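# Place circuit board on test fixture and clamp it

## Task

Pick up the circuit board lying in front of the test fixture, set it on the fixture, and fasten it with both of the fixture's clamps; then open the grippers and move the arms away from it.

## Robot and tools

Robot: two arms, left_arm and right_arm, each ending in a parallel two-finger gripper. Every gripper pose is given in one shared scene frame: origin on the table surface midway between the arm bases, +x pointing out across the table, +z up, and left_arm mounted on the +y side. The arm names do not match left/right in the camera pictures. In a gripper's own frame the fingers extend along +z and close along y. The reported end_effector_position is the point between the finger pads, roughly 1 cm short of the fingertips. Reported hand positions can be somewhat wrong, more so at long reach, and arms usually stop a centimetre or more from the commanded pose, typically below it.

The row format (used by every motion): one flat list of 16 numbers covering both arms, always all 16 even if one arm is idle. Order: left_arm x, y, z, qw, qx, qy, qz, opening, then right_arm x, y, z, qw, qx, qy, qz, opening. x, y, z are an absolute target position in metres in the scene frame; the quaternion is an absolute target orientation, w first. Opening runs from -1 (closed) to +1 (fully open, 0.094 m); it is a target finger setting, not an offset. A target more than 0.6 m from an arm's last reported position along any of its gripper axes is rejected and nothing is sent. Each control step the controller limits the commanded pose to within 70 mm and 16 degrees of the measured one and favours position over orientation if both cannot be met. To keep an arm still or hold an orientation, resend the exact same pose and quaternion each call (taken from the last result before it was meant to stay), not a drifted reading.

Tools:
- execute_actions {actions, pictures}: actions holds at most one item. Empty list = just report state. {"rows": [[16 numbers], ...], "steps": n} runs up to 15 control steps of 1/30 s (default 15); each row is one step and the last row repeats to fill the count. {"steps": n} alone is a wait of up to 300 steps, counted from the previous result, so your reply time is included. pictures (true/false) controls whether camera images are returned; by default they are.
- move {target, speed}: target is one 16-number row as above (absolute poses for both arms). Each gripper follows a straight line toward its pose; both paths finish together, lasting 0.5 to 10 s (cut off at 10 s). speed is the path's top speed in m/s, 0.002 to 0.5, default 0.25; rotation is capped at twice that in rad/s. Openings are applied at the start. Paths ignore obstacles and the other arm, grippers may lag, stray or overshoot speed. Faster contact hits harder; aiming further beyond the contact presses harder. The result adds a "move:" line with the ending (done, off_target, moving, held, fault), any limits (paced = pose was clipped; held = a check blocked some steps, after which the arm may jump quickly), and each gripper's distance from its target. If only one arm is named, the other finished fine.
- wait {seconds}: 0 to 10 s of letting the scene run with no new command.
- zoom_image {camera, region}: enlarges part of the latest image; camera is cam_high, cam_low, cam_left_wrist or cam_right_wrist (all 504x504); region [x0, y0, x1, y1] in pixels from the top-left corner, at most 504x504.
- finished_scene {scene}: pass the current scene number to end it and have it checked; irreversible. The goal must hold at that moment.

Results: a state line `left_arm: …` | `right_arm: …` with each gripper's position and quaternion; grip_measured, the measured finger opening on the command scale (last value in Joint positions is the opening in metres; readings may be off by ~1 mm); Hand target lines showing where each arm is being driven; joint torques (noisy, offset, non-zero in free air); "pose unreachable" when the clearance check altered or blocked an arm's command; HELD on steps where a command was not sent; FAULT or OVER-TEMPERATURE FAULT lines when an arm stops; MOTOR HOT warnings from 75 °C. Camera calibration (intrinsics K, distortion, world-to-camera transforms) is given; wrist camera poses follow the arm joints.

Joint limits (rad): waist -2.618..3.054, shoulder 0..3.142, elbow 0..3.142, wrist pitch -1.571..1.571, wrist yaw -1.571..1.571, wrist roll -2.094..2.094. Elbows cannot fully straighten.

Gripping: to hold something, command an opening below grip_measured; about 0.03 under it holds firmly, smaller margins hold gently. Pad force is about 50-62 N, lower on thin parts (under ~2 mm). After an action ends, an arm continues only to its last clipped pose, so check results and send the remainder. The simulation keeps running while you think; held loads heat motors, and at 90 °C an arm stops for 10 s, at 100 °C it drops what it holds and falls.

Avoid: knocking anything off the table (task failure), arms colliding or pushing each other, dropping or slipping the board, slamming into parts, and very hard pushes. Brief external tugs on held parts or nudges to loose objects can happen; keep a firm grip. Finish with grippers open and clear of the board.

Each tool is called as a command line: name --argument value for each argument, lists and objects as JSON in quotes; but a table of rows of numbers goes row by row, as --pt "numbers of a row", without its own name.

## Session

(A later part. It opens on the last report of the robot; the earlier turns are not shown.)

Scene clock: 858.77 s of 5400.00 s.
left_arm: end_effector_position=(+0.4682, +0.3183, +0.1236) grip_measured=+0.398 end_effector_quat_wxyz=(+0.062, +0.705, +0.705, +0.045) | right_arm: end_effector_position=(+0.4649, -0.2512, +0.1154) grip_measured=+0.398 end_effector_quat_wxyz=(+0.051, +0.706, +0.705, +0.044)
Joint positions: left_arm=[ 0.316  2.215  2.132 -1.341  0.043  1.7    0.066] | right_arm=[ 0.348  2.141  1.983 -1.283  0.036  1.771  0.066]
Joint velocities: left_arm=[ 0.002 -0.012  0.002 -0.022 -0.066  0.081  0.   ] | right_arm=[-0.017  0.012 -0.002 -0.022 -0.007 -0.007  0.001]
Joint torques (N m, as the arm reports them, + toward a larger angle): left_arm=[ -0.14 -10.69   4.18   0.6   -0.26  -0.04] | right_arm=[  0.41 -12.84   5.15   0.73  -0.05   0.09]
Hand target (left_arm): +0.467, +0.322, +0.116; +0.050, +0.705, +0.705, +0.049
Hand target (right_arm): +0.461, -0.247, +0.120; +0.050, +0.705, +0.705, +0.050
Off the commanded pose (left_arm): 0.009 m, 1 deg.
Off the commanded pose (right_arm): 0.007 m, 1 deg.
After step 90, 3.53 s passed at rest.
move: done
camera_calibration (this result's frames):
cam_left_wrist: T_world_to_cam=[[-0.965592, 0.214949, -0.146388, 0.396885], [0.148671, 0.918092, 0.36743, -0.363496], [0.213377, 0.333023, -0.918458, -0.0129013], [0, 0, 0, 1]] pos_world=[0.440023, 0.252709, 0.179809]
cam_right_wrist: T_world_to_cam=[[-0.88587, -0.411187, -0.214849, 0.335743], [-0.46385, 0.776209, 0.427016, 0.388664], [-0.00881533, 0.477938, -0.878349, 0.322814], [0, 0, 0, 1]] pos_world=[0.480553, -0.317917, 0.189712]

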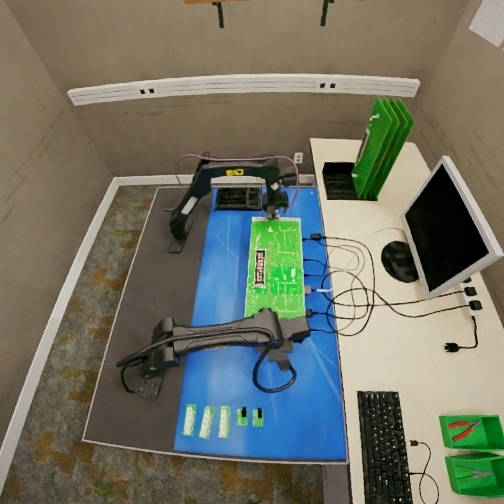

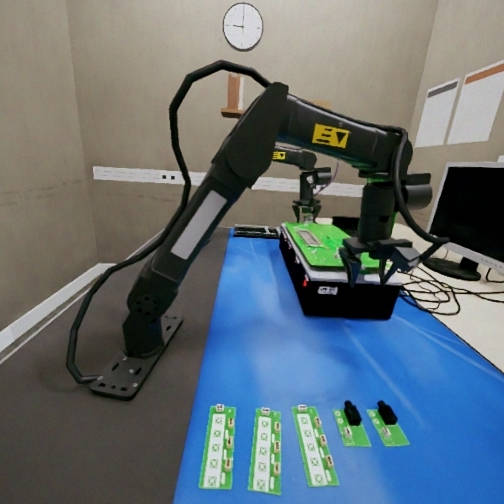

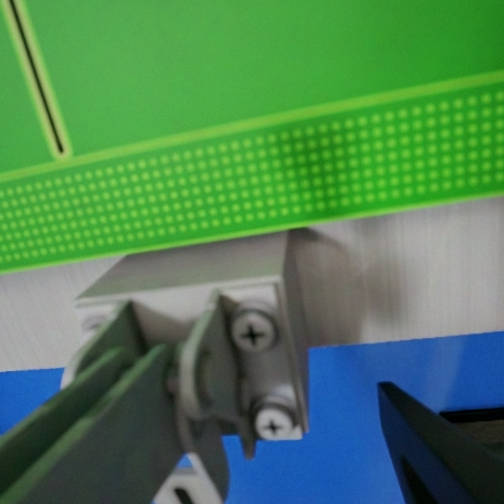

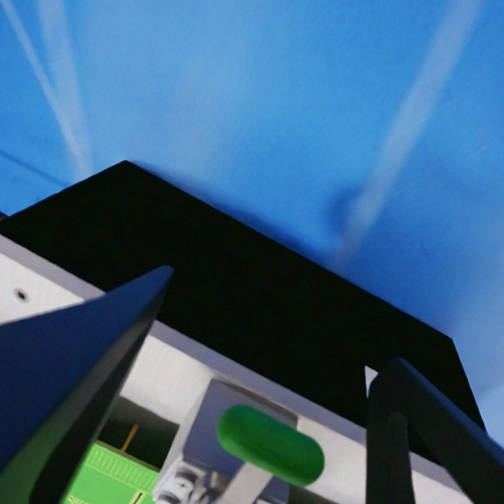

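move --target '[0.467,0.36,0.16,0.17,0.686,0.686,-0.17,0.4,0.461,-0.245,0.112,0.05,0.705,0.705,0.05,-0.4]' --speed 0.04

move --target '[0.467,0.335,0.112,0.17,0.686,0.686,-0.17,0.4,0.461,-0.245,0.112,0.05,0.705,0.705,0.05,-0.4]' --speed 0.04

Scene clock: 872.37 s of 5400.00 s.
left_arm: end_effector_position=(+0.4675, +0.3606, +0.1552) grip_measured=+0.398 end_effector_quat_wxyz=(+0.226, +0.668, +0.707, -0.060) | right_arm: end_effector_position=(+0.4651, -0.2493, +0.1076) grip_measured=-0.398 end_effector_quat_wxyz=(+0.050, +0.706, +0.705, +0.044)
Joint positions: left_arm=[ 0.559  2.328  2.383 -1.535  0.464  1.869  0.066] | right_arm=[ 0.351  2.141  1.952 -1.253  0.035  1.775  0.028]
Joint velocities: left_arm=[-0.007 -0.007 -0.007 -0.007  0.022  0.022 -0.   ] | right_arm=[-0.007 -0.002  0.007 -0.007 -0.051  0.022  0.   ]
Joint torques (N m, as the arm reports them, + toward a larger angle): left_arm=[  0.65 -11.02   7.4    0.13   0.54   0.02] | right_arm=[  0.16 -12.78   5.07   0.69  -0.02   0.09]
Hand target (left_arm): +0.466, +0.360, +0.159; +0.233, +0.666, +0.706, -0.065
Hand target (right_arm): +0.461, -0.245, +0.112; +0.050, +0.705, +0.705, +0.050
Off the commanded pose (left_arm): 0.005 m, 15 deg.
Off the commanded pose (right_arm): 0.007 m, 1 deg.
joint sent to its limit (left arm) — the command would take joint 4 (wrist pitch) past its lower limit, so that joint was sent only as far as its limit.
After step 90, 4.23 s passed at rest.
move: off_target (left_arm)
camera_calibration (this result's frames):
cam_left_wrist: T_world_to_cam=[[-0.950173, 0.102188, -0.294499, 0.448172], [0.105772, 0.994383, 0.00377798, -0.364868], [0.293231, -0.0275599, -0.955644, 0.100664], [0, 0, 0, 1]] pos_world=[0.434916, 0.319795, 0.229564]
cam_right_wrist: T_world_to_cam=[[-0.885995, -0.41069, -0.215283, 0.335228], [-0.463611, 0.775766, 0.42808, 0.390243], [-0.00879935, 0.479084, -0.877725, 0.31528], [0, 0, 0, 1]] pos_world=[0.480706, -0.316108, 0.181842]

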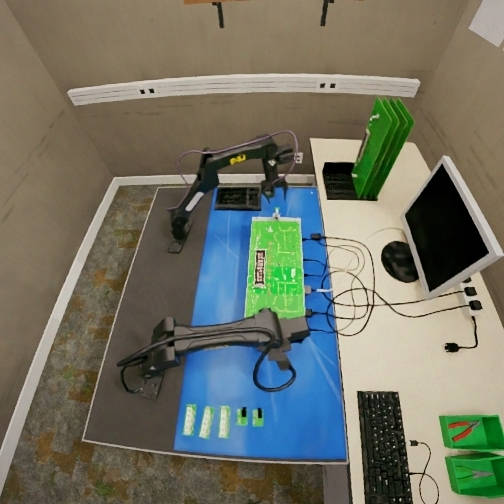

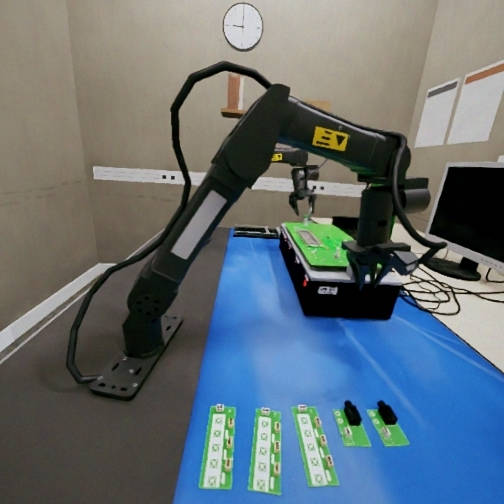

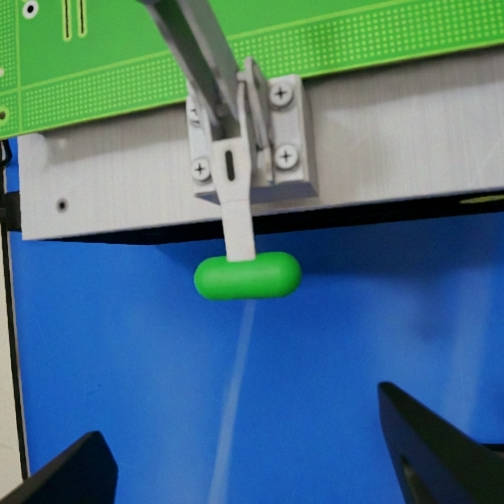

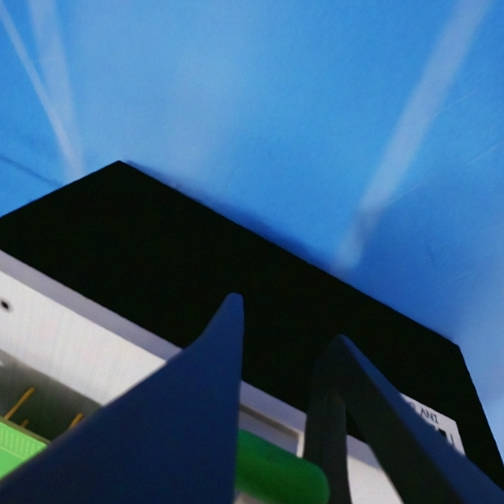

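Scene clock: 875.77 s of 5400.00 s.
left_arm: end_effector_position=(+0.4723, +0.3421, +0.1234) grip_measured=+0.398 end_effector_quat_wxyz=(+0.209, +0.678, +0.698, -0.095) | right_arm: end_effector_position=(+0.4651, -0.2493, +0.1076) grip_measured=-0.398 end_effector_quat_wxyz=(+0.050, +0.706, +0.705, +0.044)
Joint positions: left_arm=[ 0.518  2.4    2.383 -1.536  0.463  1.873  0.066] | right_arm=[ 0.351  2.141  1.952 -1.253  0.035  1.776  0.028]
Joint velocities: left_arm=[-0.007 -0.007 -0.012 -0.007 -0.007 -0.037 -0.   ] | right_arm=[ 0.012 -0.022  0.007 -0.066 -0.022 -0.022  0.   ]
Joint torques (N m, as the arm reports them, + toward a larger angle): left_arm=[ -0.48 -10.12   5.05   0.     0.49  -0.01] | right_arm=[  0.47 -12.75   5.13   0.72  -0.03   0.09]
Hand target (left_arm): +0.467, +0.335, +0.112; +0.202, +0.678, +0.697, -0.121
Hand target (right_arm): +0.461, -0.245, +0.112; +0.050, +0.705, +0.705, +0.050
Off the commanded pose (left_arm): 0.014 m, 10 deg.
Off the commanded pose (right_arm): 0.007 m, 1 deg.
joint sent to its limit (left arm) — the command would take joint 4 (wrist pitch) past its lower limit, so that joint was sent only as far as its limit.
move: off_target (left_arm)
camera_calibration (this result's frames):
cam_left_wrist: T_world_to_cam=[[-0.962259, 0.139418, -0.23371, 0.430722], [0.149851, 0.988329, -0.027401, -0.361717], [0.227162, -0.0613884, -0.97192, 0.113125], [0, 0, 0, 1]] pos_world=[0.442972, 0.304389, 0.200701]
cam_right_wrist: T_world_to_cam=[[-0.88615, -0.410344, -0.215306, 0.335389], [-0.463319, 0.775919, 0.428118, 0.390142], [-0.00861543, 0.479132, -0.8777, 0.315204], [0, 0, 0, 1]] pos_world=[0.480681, -0.316118, 0.181839]

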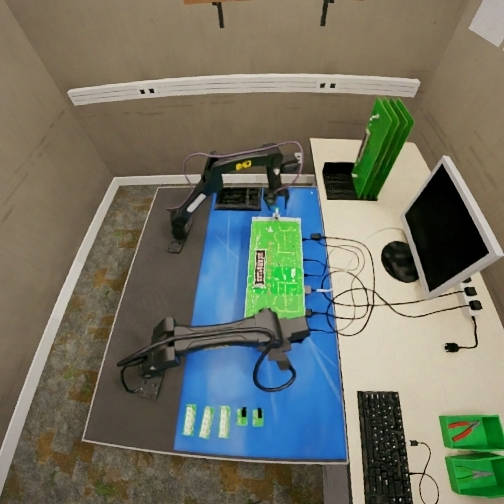

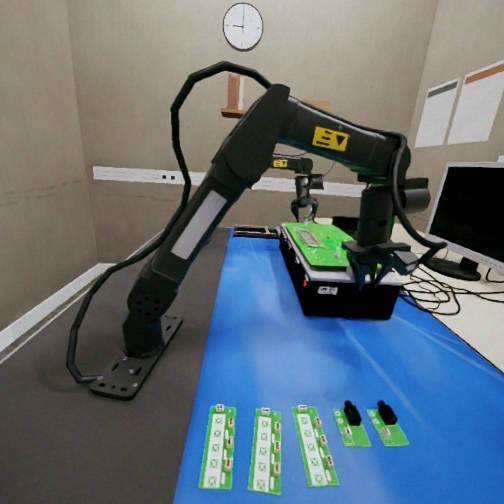

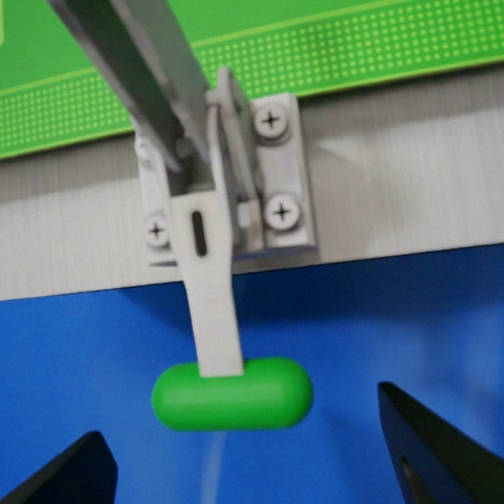

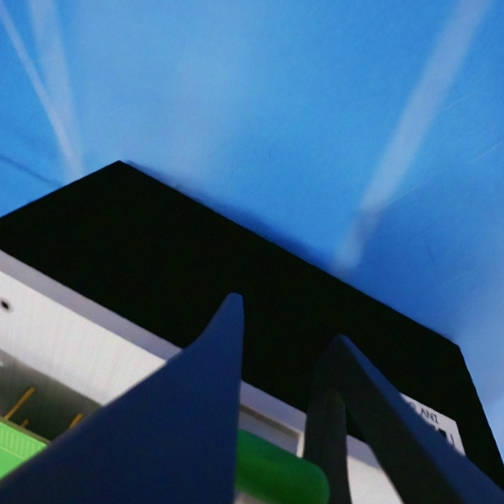

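move --target '[0.467,0.335,0.105,0.17,0.686,0.686,-0.1,0.4,0.458,-0.243,0.118,0.05,0.705,0.705,0.05,0.4]' --speed 0.03

move --target '[0.467,0.33,0.105,0.17,0.686,0.686,-0.1,0.4,0.455,-0.228,0.118,0.05,0.705,0.705,0.05,0.4]' --speed 0.03

Scene clock: 896.47 s of 5400.00 s.
left_arm: end_effector_position=(+0.4691, +0.3387, +0.1150) grip_measured=+0.398 end_effector_quat_wxyz=(+0.178, +0.691, +0.695, -0.090) | right_arm: end_effector_position=(+0.4645, -0.2463, +0.1076) grip_measured=+0.398 end_effector_quat_wxyz=(+0.050, +0.706, +0.705, +0.045)
Joint positions: left_arm=[ 0.492  2.4    2.368 -1.533  0.401  1.873  0.066] | right_arm=[ 0.358  2.141  1.952 -1.253  0.035  1.781  0.066]
Joint velocities: left_arm=[-0.002 -0.007 -0.002 -0.007  0.051 -0.007  0.001] | right_arm=[-0.002 -0.002 -0.012 -0.022  0.022 -0.022 -0.001]
Joint torques (N m, as the arm reports them, + toward a larger angle): left_arm=[ -0.73 -10.64   4.74   0.12   0.32   0.08] | right_arm=[  0.51 -13.49   5.79   0.55  -0.02   0.08]
Hand target (left_arm): +0.467, +0.335, +0.105; +0.172, +0.693, +0.693, -0.102
Hand target (right_arm): +0.458, -0.243, +0.118; +0.050, +0.705, +0.705, +0.050
Off the commanded pose (left_arm): 0.011 m, 2 deg.
Off the commanded pose (right_arm): 0.013 m, 1 deg.
After step 90, 16.10 s passed at rest.
move: off_target (left_arm, right_arm)
camera_calibration (this result's frames):
cam_left_wrist: T_world_to_cam=[[-0.965149, 0.175188, -0.194415, 0.410844], [0.174588, 0.984431, 0.0203534, -0.373941], [0.194954, -0.0142985, -0.980708, 0.105614], [0, 0, 0, 1]] pos_world=[0.441221, 0.297654, 0.191062]
cam_right_wrist: T_world_to_cam=[[-0.885648, -0.411238, -0.215661, 0.335676], [-0.464266, 0.775036, 0.428691, 0.387692], [-0.00914923, 0.479794, -0.877334, 0.31413], [0, 0, 0, 1]] pos_world=[0.480157, -0.31315, 0.181789]

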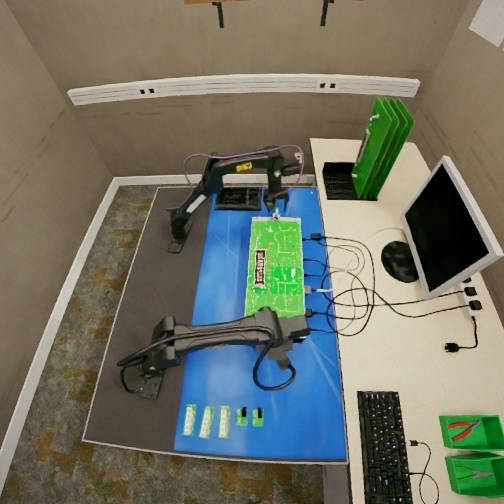

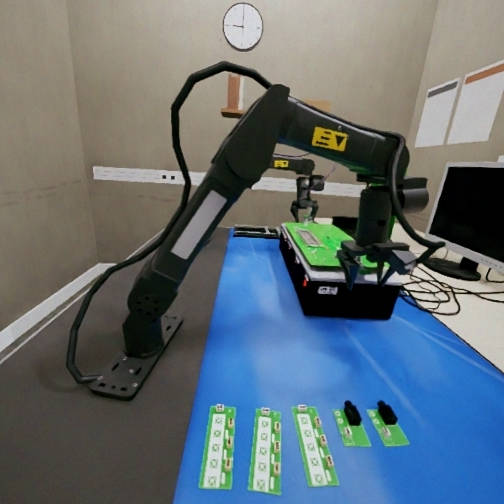

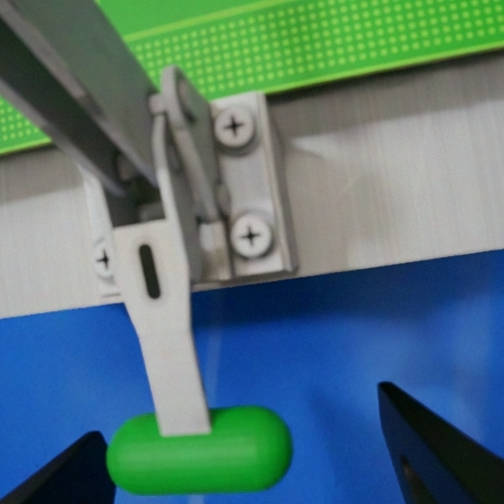

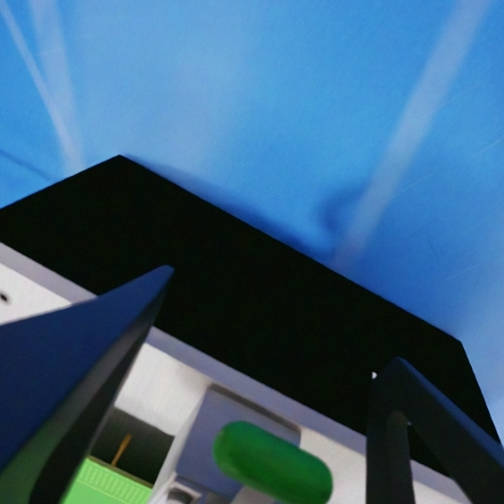

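Scene clock: 897.47 s of 5400.00 s.
left_arm: end_effector_position=(+0.4689, +0.3339, +0.1089) grip_measured=+0.398 end_effector_quat_wxyz=(+0.175, +0.694, +0.692, -0.094) | right_arm: end_effector_position=(+0.4616, -0.2333, +0.1077) grip_measured=+0.398 end_effector_quat_wxyz=(+0.050, +0.707, +0.704, +0.046)
Joint positions: left_arm=[ 0.481  2.4    2.344 -1.519  0.399  1.873  0.066] | right_arm=[ 0.389  2.141  1.952 -1.253  0.038  1.815  0.066]
Joint velocities: left_arm=[ 0.017 -0.002 -0.012  0.007 -0.066 -0.022  0.001] | right_arm=[-0.007 -0.017 -0.007  0.007  0.037 -0.051  0.001]
Joint torques (N m, as the arm reports them, + toward a larger angle): left_arm=[ -0.92 -11.83   4.75   0.17   0.32  -0.09] | right_arm=[  0.76 -13.19   6.22   0.53   0.     0.04]
Hand target (left_arm): +0.467, +0.330, +0.105; +0.172, +0.693, +0.693, -0.101
Hand target (right_arm): +0.456, -0.228, +0.118; +0.050, +0.705, +0.705, +0.050
Off the commanded pose (left_arm): 0.006 m, 1 deg.
Off the commanded pose (right_arm): 0.013 m, 1 deg.
move: off_target (right_arm)
camera_calibration (this result's frames):
cam_left_wrist: T_world_to_cam=[[-0.965013, 0.185388, -0.185424, 0.405817], [0.185272, 0.98252, 0.0181096, -0.373118], [0.18554, -0.0168778, -0.982492, 0.105076], [0, 0, 0, 1]] pos_world=[0.44125, 0.293136, 0.185241]
cam_right_wrist: T_world_to_cam=[[-0.886508, -0.408785, -0.216791, 0.339511], [-0.46265, 0.775352, 0.429866, 0.375465], [-0.00763386, 0.481378, -0.87648, 0.307455], [0, 0, 0, 1]] pos_world=[0.477035, -0.300333, 0.181681]

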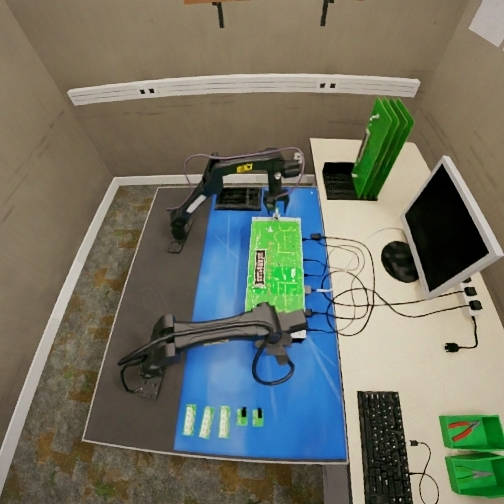

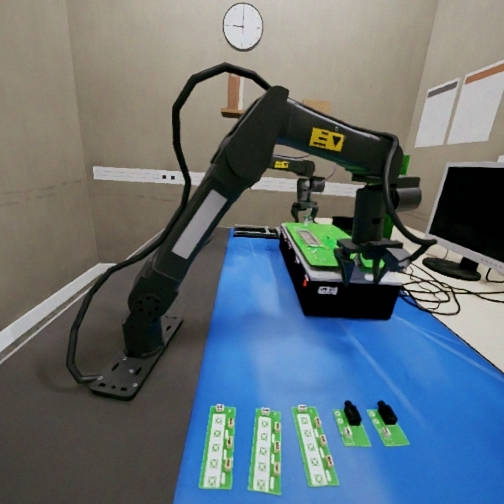

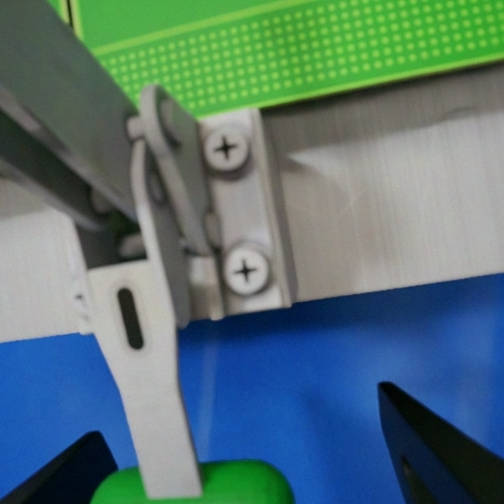

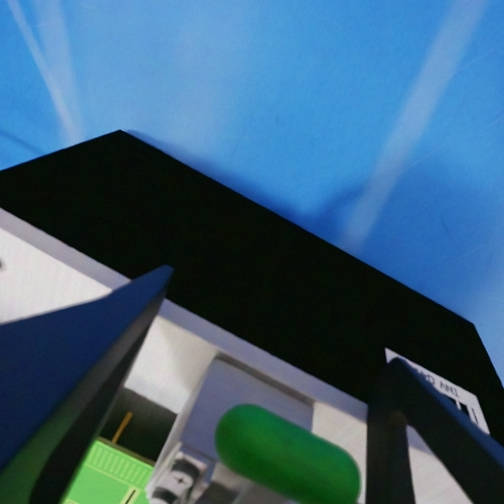

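move --target '[0.476,0.332,0.108,0.17,0.686,0.686,-0.1,0.4,0.455,-0.228,0.118,0.05,0.705,0.705,0.05,-0.4]' --speed 0.02

move --target '[0.476,0.332,0.108,0.17,0.686,0.686,-0.1,-0.4,0.455,-0.228,0.118,0.05,0.705,0.705,0.05,-0.4]' --speed 0.02

Scene clock: 904.33 s of 5400.00 s.
left_arm: end_effector_position=(+0.4760, +0.3363, +0.1102) grip_measured=+0.398 end_effector_quat_wxyz=(+0.177, +0.694, +0.692, -0.087) | right_arm: end_effector_position=(+0.4621, -0.2332, +0.1077) grip_measured=-0.361 end_effector_quat_wxyz=(+0.050, +0.707, +0.704, +0.046)
Joint positions: left_arm=[ 0.481  2.432  2.408 -1.535  0.398  1.87   0.066] | right_arm=[ 0.389  2.141  1.952 -1.251  0.039  1.816  0.03 ]
Joint velocities: left_arm=[-0.007 -0.017  0.032 -0.081 -0.022 -0.081  0.   ] | right_arm=[-0.002 -0.002 -0.022 -0.022  0.051 -0.007 -0.   ]
Joint torques (N m, as the arm reports them, + toward a larger angle): left_arm=[ -0.71 -10.55   7.6   -0.06   0.31  -0.22] | right_arm=[  0.78 -13.23   6.17   0.51   0.     0.11]
Hand target (left_arm): +0.476, +0.332, +0.108; +0.174, +0.692, +0.694, -0.097
Hand target (right_arm): +0.455, -0.228, +0.118; +0.050, +0.705, +0.705, +0.050
Off the commanded pose (left_arm): 0.005 m, 2 deg.
Off the commanded pose (right_arm): 0.014 m, 0 deg.
joint sent to its limit (left arm) — the command would take joint 4 (wrist pitch) past its lower limit, so that joint was sent only as far as its limit.
After step 90, 2.93 s passed at rest.
move: off_target (right_arm)
camera_calibration (this result's frames):
cam_left_wrist: T_world_to_cam=[[-0.96321, 0.183369, -0.196473, 0.413568], [0.181882, 0.982983, 0.0257446, -0.376284], [0.197851, -0.0109375, -0.980171, 0.0969785], [0, 0, 0, 1]] pos_world=[0.447605, 0.295106, 0.185998]
cam_right_wrist: T_world_to_cam=[[-0.886486, -0.407662, -0.218985, 0.340543], [-0.462728, 0.775753, 0.429056, 0.375856], [-0.0050313, 0.481683, -0.876331, 0.306345], [0, 0, 0, 1]] pos_world=[0.477347, -0.300306, 0.18177]

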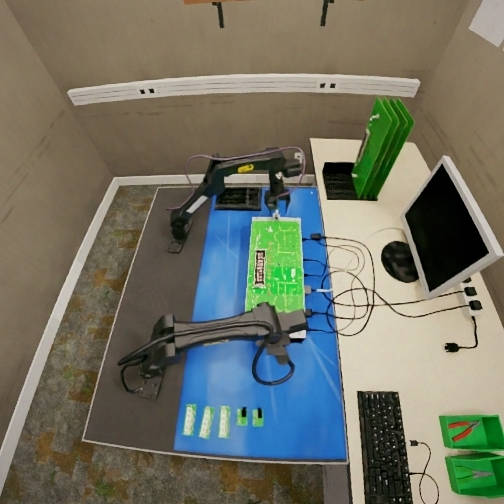

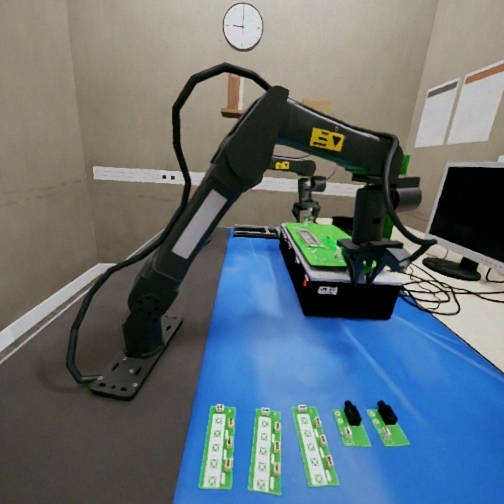

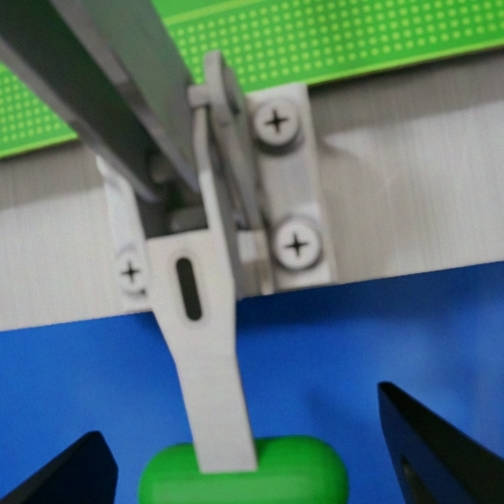

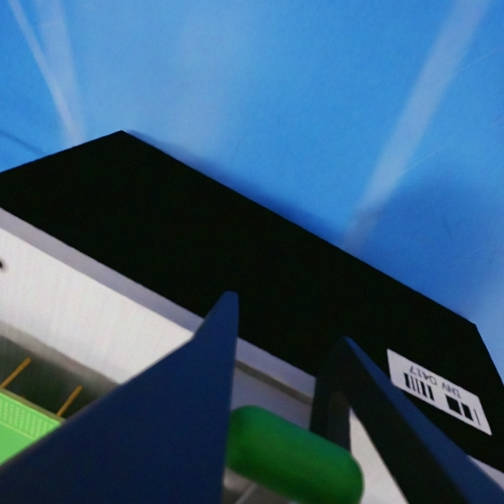

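Scene clock: 905.30 s of 5400.00 s.
left_arm: end_effector_position=(+0.4756, +0.3371, +0.1098) grip_measured=-0.398 end_effector_quat_wxyz=(+0.175, +0.694, +0.693, -0.087) | right_arm: end_effector_position=(+0.4621, -0.2332, +0.1077) grip_measured=-0.361 end_effector_quat_wxyz=(+0.050, +0.707, +0.704, +0.046)
Joint positions: left_arm=[ 0.481  2.432  2.408 -1.536  0.392  1.87   0.028] | right_arm=[ 0.389  2.141  1.952 -1.251  0.039  1.816  0.03 ]
Joint velocities: left_arm=[-0.012  0.022 -0.012 -0.007 -0.066 -0.081 -0.001] | right_arm=[-0.007  0.002 -0.012 -0.051 -0.007  0.066  0.   ]
Joint torques (N m, as the arm reports them, + toward a larger angle): left_arm=[ -0.47 -10.47   7.53  -0.02   0.43  -0.14] | right_arm=[  0.78 -13.24   6.17   0.5    0.     0.11]
Hand target (left_arm): +0.476, +0.332, +0.108; +0.175, +0.692, +0.694, -0.097
Hand target (right_arm): +0.455, -0.228, +0.118; +0.050, +0.705, +0.705, +0.050
Off the commanded pose (left_arm): 0.005 m, 2 deg.
Off the commanded pose (right_arm): 0.014 m, 0 deg.
joint sent to its limit (left arm) — the command would take joint 4 (wrist pitch) past its lower limit, so that joint was sent only as far as its limit.
move: off_target (right_arm)
camera_calibration (this result's frames):
cam_left_wrist: T_world_to_cam=[[-0.96367, 0.184264, -0.193359, 0.412515], [0.181889, 0.982858, 0.0301219, -0.377413], [0.195595, -0.00614241, -0.980665, 0.0962211], [0, 0, 0, 1]] pos_world=[0.447355, 0.295523, 0.185493]
cam_right_wrist: T_world_to_cam=[[-0.886486, -0.407662, -0.218985, 0.340543], [-0.462728, 0.775753, 0.429056, 0.375856], [-0.0050313, 0.481683, -0.876331, 0.306345], [0, 0, 0, 1]] pos_world=[0.477347, -0.300306, 0.18177]

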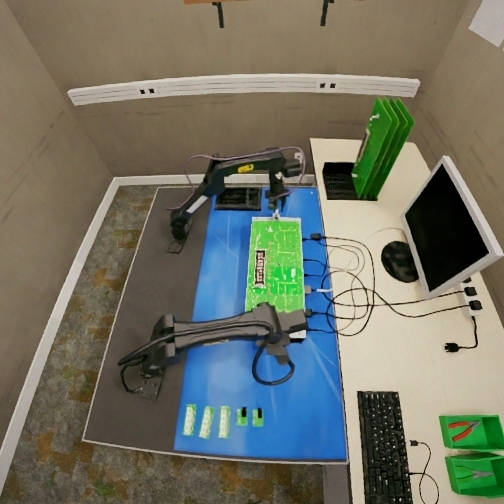

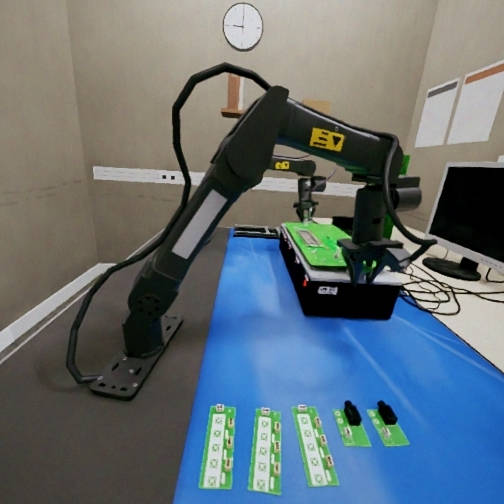

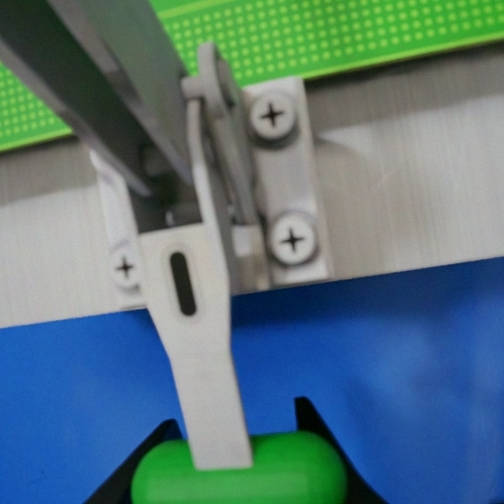

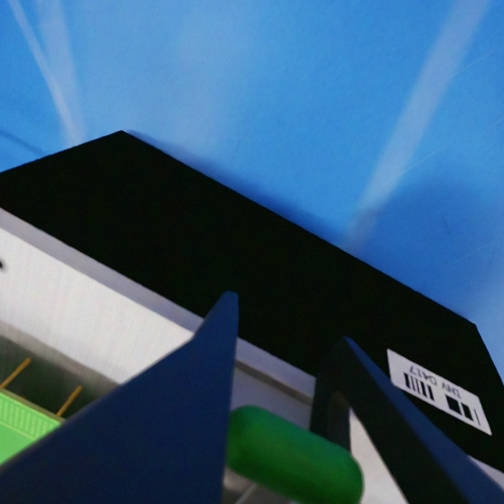

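move --target '[0.476,0.325,0.15,0.17,0.686,0.686,-0.1,-0.4,0.458,-0.228,0.15,0.05,0.705,0.705,0.05,-0.4]' --speed 0.03

Scene clock: 924.63 s of 5400.00 s.
left_arm: end_effector_position=(+0.4747, +0.3381, +0.1315) grip_measured=-0.398 end_effector_quat_wxyz=(+0.177, +0.685, +0.704, -0.065) | right_arm: end_effector_position=(+0.4616, -0.2336, +0.1102) grip_measured=-0.366 end_effector_quat_wxyz=(+0.041, +0.706, +0.706, +0.026)
Joint positions: left_arm=[ 0.478  2.381  2.408 -1.537  0.376  1.828  0.028] | right_arm=[ 0.391  2.191  2.046 -1.338  0.044  1.813  0.03 ]
Joint velocities: left_arm=[-0.007 -0.007  0.002  0.081  0.051  0.037 -0.   ] | right_arm=[-0.017  0.002  0.007 -0.037 -0.037 -0.022 -0.   ]
Joint torques (N m, as the arm reports them, + toward a larger angle): left_arm=[ -1.71 -13.18   7.6    0.08   0.62  -0.12] | right_arm=[  0.53 -15.21  11.57  -0.07  -0.08   0.11]
Hand target (left_arm): +0.476, +0.325, +0.150; +0.196, +0.686, +0.698, -0.064
Hand target (right_arm): +0.458, -0.228, +0.148; +0.051, +0.705, +0.705, +0.051
Off the commanded pose (left_arm): 0.023 m, 4 deg.
Off the commanded pose (right_arm): 0.040 m, 3 deg.
joint sent to its limit (left arm) — the command would take joint 4 (wrist pitch) past its lower limit, so that joint was sent only as far as its limit.
After step 90, 14.60 s passed at rest.
move: off_target (left_arm, right_arm)
camera_calibration (this result's frames):
cam_left_wrist: T_world_to_cam=[[-0.964152, 0.154203, -0.215945, 0.429051], [0.144783, 0.98771, 0.0588805, -0.36665], [0.22237, 0.0255045, -0.974629, 0.0934178], [0, 0, 0, 1]] pos_world=[0.445982, 0.2936, 0.205287]
cam_right_wrist: T_world_to_cam=[[-0.893254, -0.413667, -0.176, 0.337428], [-0.44753, 0.781174, 0.435297, 0.368415], [-0.0425814, 0.467597, -0.882916, 0.323503], [0, 0, 0, 1]] pos_world=[0.480061, -0.299482, 0.184643]

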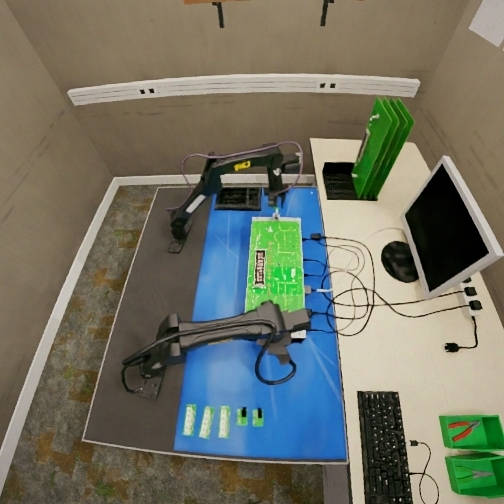

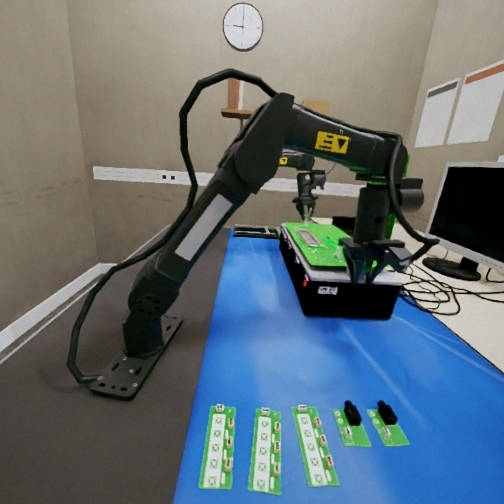

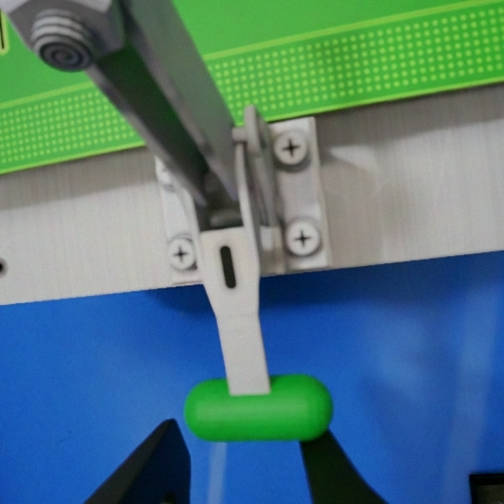

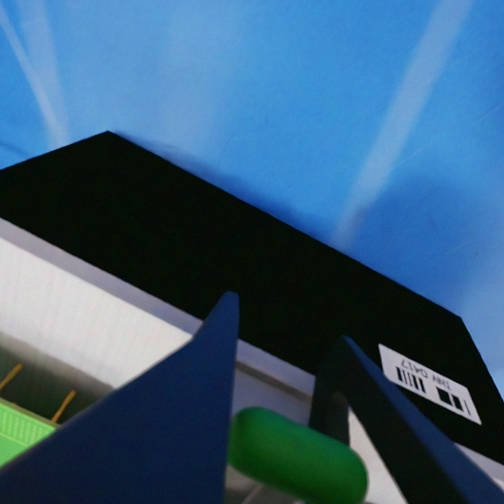

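move --target '[0.476,0.36,0.15,0.17,0.686,0.686,-0.1,0.4,0.462,-0.233,0.11,0.05,0.705,0.705,0.05,0.4]' --speed 0.05

move --target '[0.476,0.36,0.15,0.17,0.686,0.686,-0.1,0.4,0.462,-0.26,0.17,0.05,0.705,0.705,0.05,0.4]' --speed 0.05

Scene clock: 936.03 s of 5400.00 s.
left_arm: end_effector_position=(+0.4756, +0.3607, +0.1403) grip_measured=+0.398 end_effector_quat_wxyz=(+0.194, +0.682, +0.704, -0.048) | right_arm: end_effector_position=(+0.4641, -0.2333, +0.1069) grip_measured=+0.398 end_effector_quat_wxyz=(+0.052, +0.706, +0.705, +0.042)
Joint positions: left_arm=[ 0.529  2.381  2.438 -1.538  0.393  1.868  0.066] | right_arm=[ 0.391  2.156  1.974 -1.262  0.045  1.813  0.066]
Joint velocities: left_arm=[-0.007 -0.002 -0.002  0.007 -0.022 -0.007 -0.   ] | right_arm=[-0.022  0.002  0.002  0.051 -0.081 -0.051 -0.001]
Joint torques (N m, as the arm reports them, + toward a larger angle): left_arm=[  0.43 -12.24   7.69   0.16   0.42   0.02] | right_arm=[ -0.29 -12.95   4.92   0.78  -0.1   -0.01]
Hand target (left_arm): +0.475, +0.360, +0.150; +0.204, +0.682, +0.700, -0.046
Hand target (right_arm): +0.462, -0.233, +0.110; +0.049, +0.706, +0.705, +0.050
Off the commanded pose (left_arm): 0.010 m, 7 deg.
Off the commanded pose (right_arm): 0.004 m, 1 deg.
joint sent to its limit (left arm) — the command would take joint 4 (wrist pitch) past its lower limit, so that joint was sent only as far as its limit.
After step 90, 7.33 s passed at rest.
move: off_target (left_arm)
camera_calibration (this result's frames):
cam_left_wrist: T_world_to_cam=[[-0.955025, 0.141987, -0.260321, 0.434623], [0.129256, 0.989447, 0.0654828, -0.383864], [0.266871, 0.0288898, -0.963299, 0.0772949], [0, 0, 0, 1]] pos_world=[0.444065, 0.315869, 0.212736]
cam_right_wrist: T_world_to_cam=[[-0.886139, -0.412032, -0.212101, 0.340162], [-0.463314, 0.777947, 0.424429, 0.378434], [-0.00987474, 0.474372, -0.880269, 0.306656], [0, 0, 0, 1]] pos_world=[0.479792, -0.299713, 0.181471]

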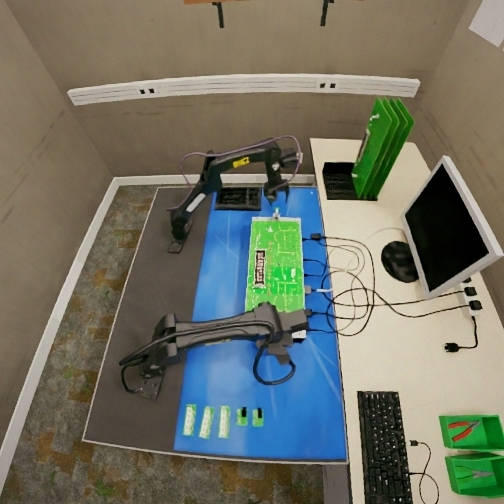

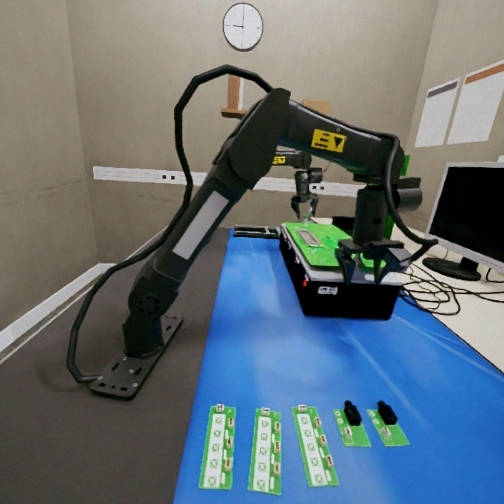

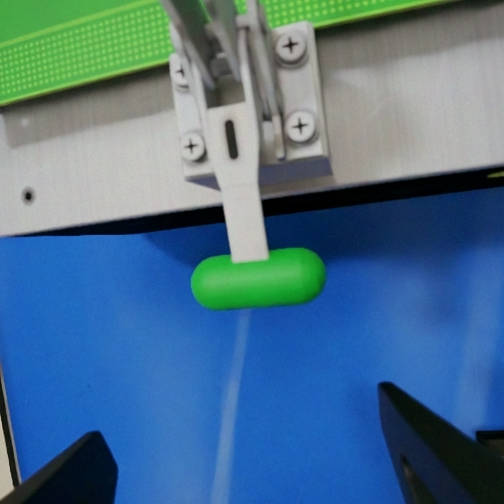

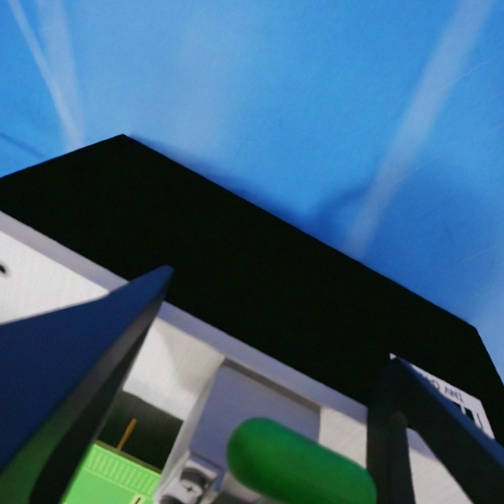

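Scene clock: 937.90 s of 5400.00 s.
left_arm: end_effector_position=(+0.4757, +0.3604, +0.1405) grip_measured=+0.398 end_effector_quat_wxyz=(+0.195, +0.682, +0.703, -0.049) | right_arm: end_effector_position=(+0.4599, -0.2584, +0.1653) grip_measured=+0.398 end_effector_quat_wxyz=(+0.050, +0.706, +0.705, +0.045)
Joint positions: left_arm=[ 0.529  2.381  2.438 -1.538  0.395  1.869  0.066] | right_arm=[ 0.332  2.156  2.209 -1.493  0.032  1.757  0.066]
Joint velocities: left_arm=[-0.007  0.012  0.002  0.037 -0.081 -0.022  0.   ] | right_arm=[-0.007 -0.007 -0.017 -0.007  0.007 -0.037 -0.   ]
Joint torques (N m, as the arm reports them, + toward a larger angle): left_arm=[  0.26 -11.99   7.87   0.15   0.44  -0.02] | right_arm=[ -0.59 -10.24   8.64   0.55   0.    -0.06]
Hand target (left_arm): +0.476, +0.360, +0.150; +0.205, +0.682, +0.700, -0.046
Hand target (right_arm): +0.462, -0.260, +0.170; +0.050, +0.706, +0.705, +0.050
Off the commanded pose (left_arm): 0.010 m, 7 deg.
Off the commanded pose (right_arm): 0.005 m, 1 deg.
joint sent to its limit (left arm) — the command would take joint 4 (wrist pitch) past its lower limit, so that joint was sent only as far as its limit.
move: off_target (left_arm)
camera_calibration (this result's frames):
cam_left_wrist: T_world_to_cam=[[-0.954545, 0.142689, -0.261695, 0.434536], [0.130424, 0.989407, 0.0637463, -0.383831], [0.268019, 0.0267173, -0.963043, 0.0776258], [0, 0, 0, 1]] pos_world=[0.44404, 0.315687, 0.212941]
cam_right_wrist: T_world_to_cam=[[-0.886284, -0.409713, -0.215951, 0.339811], [-0.463072, 0.77585, 0.428511, 0.369899], [-0.00802128, 0.479784, -0.87735, 0.369976], [0, 0, 0, 1]] pos_world=[0.475426, -0.32527, 0.239475]

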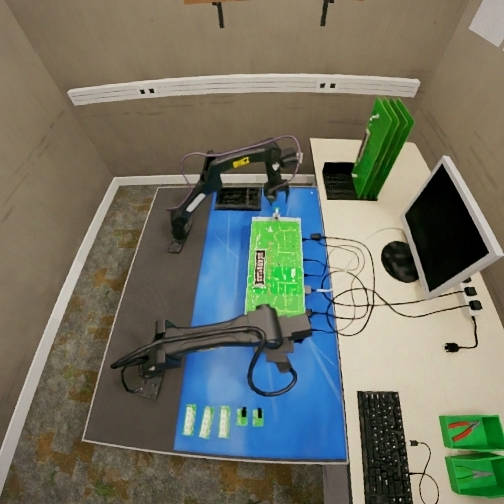

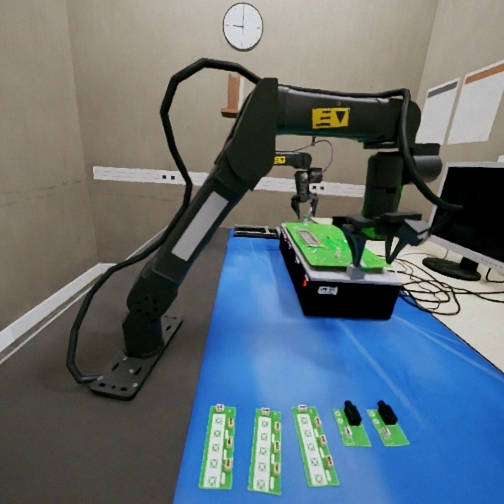

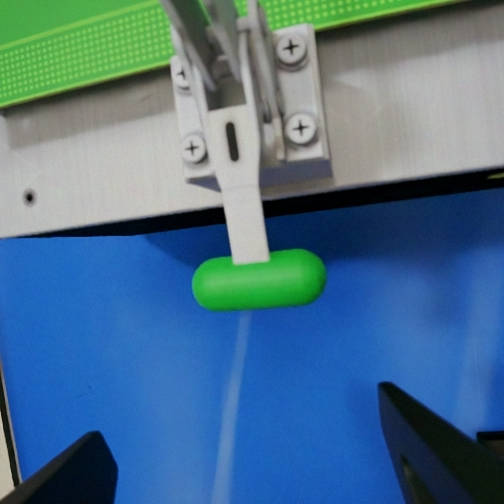

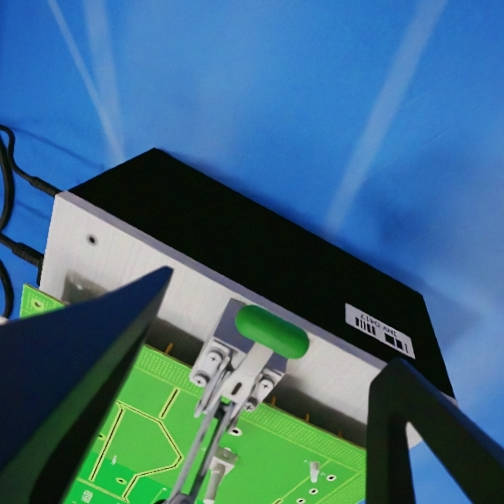

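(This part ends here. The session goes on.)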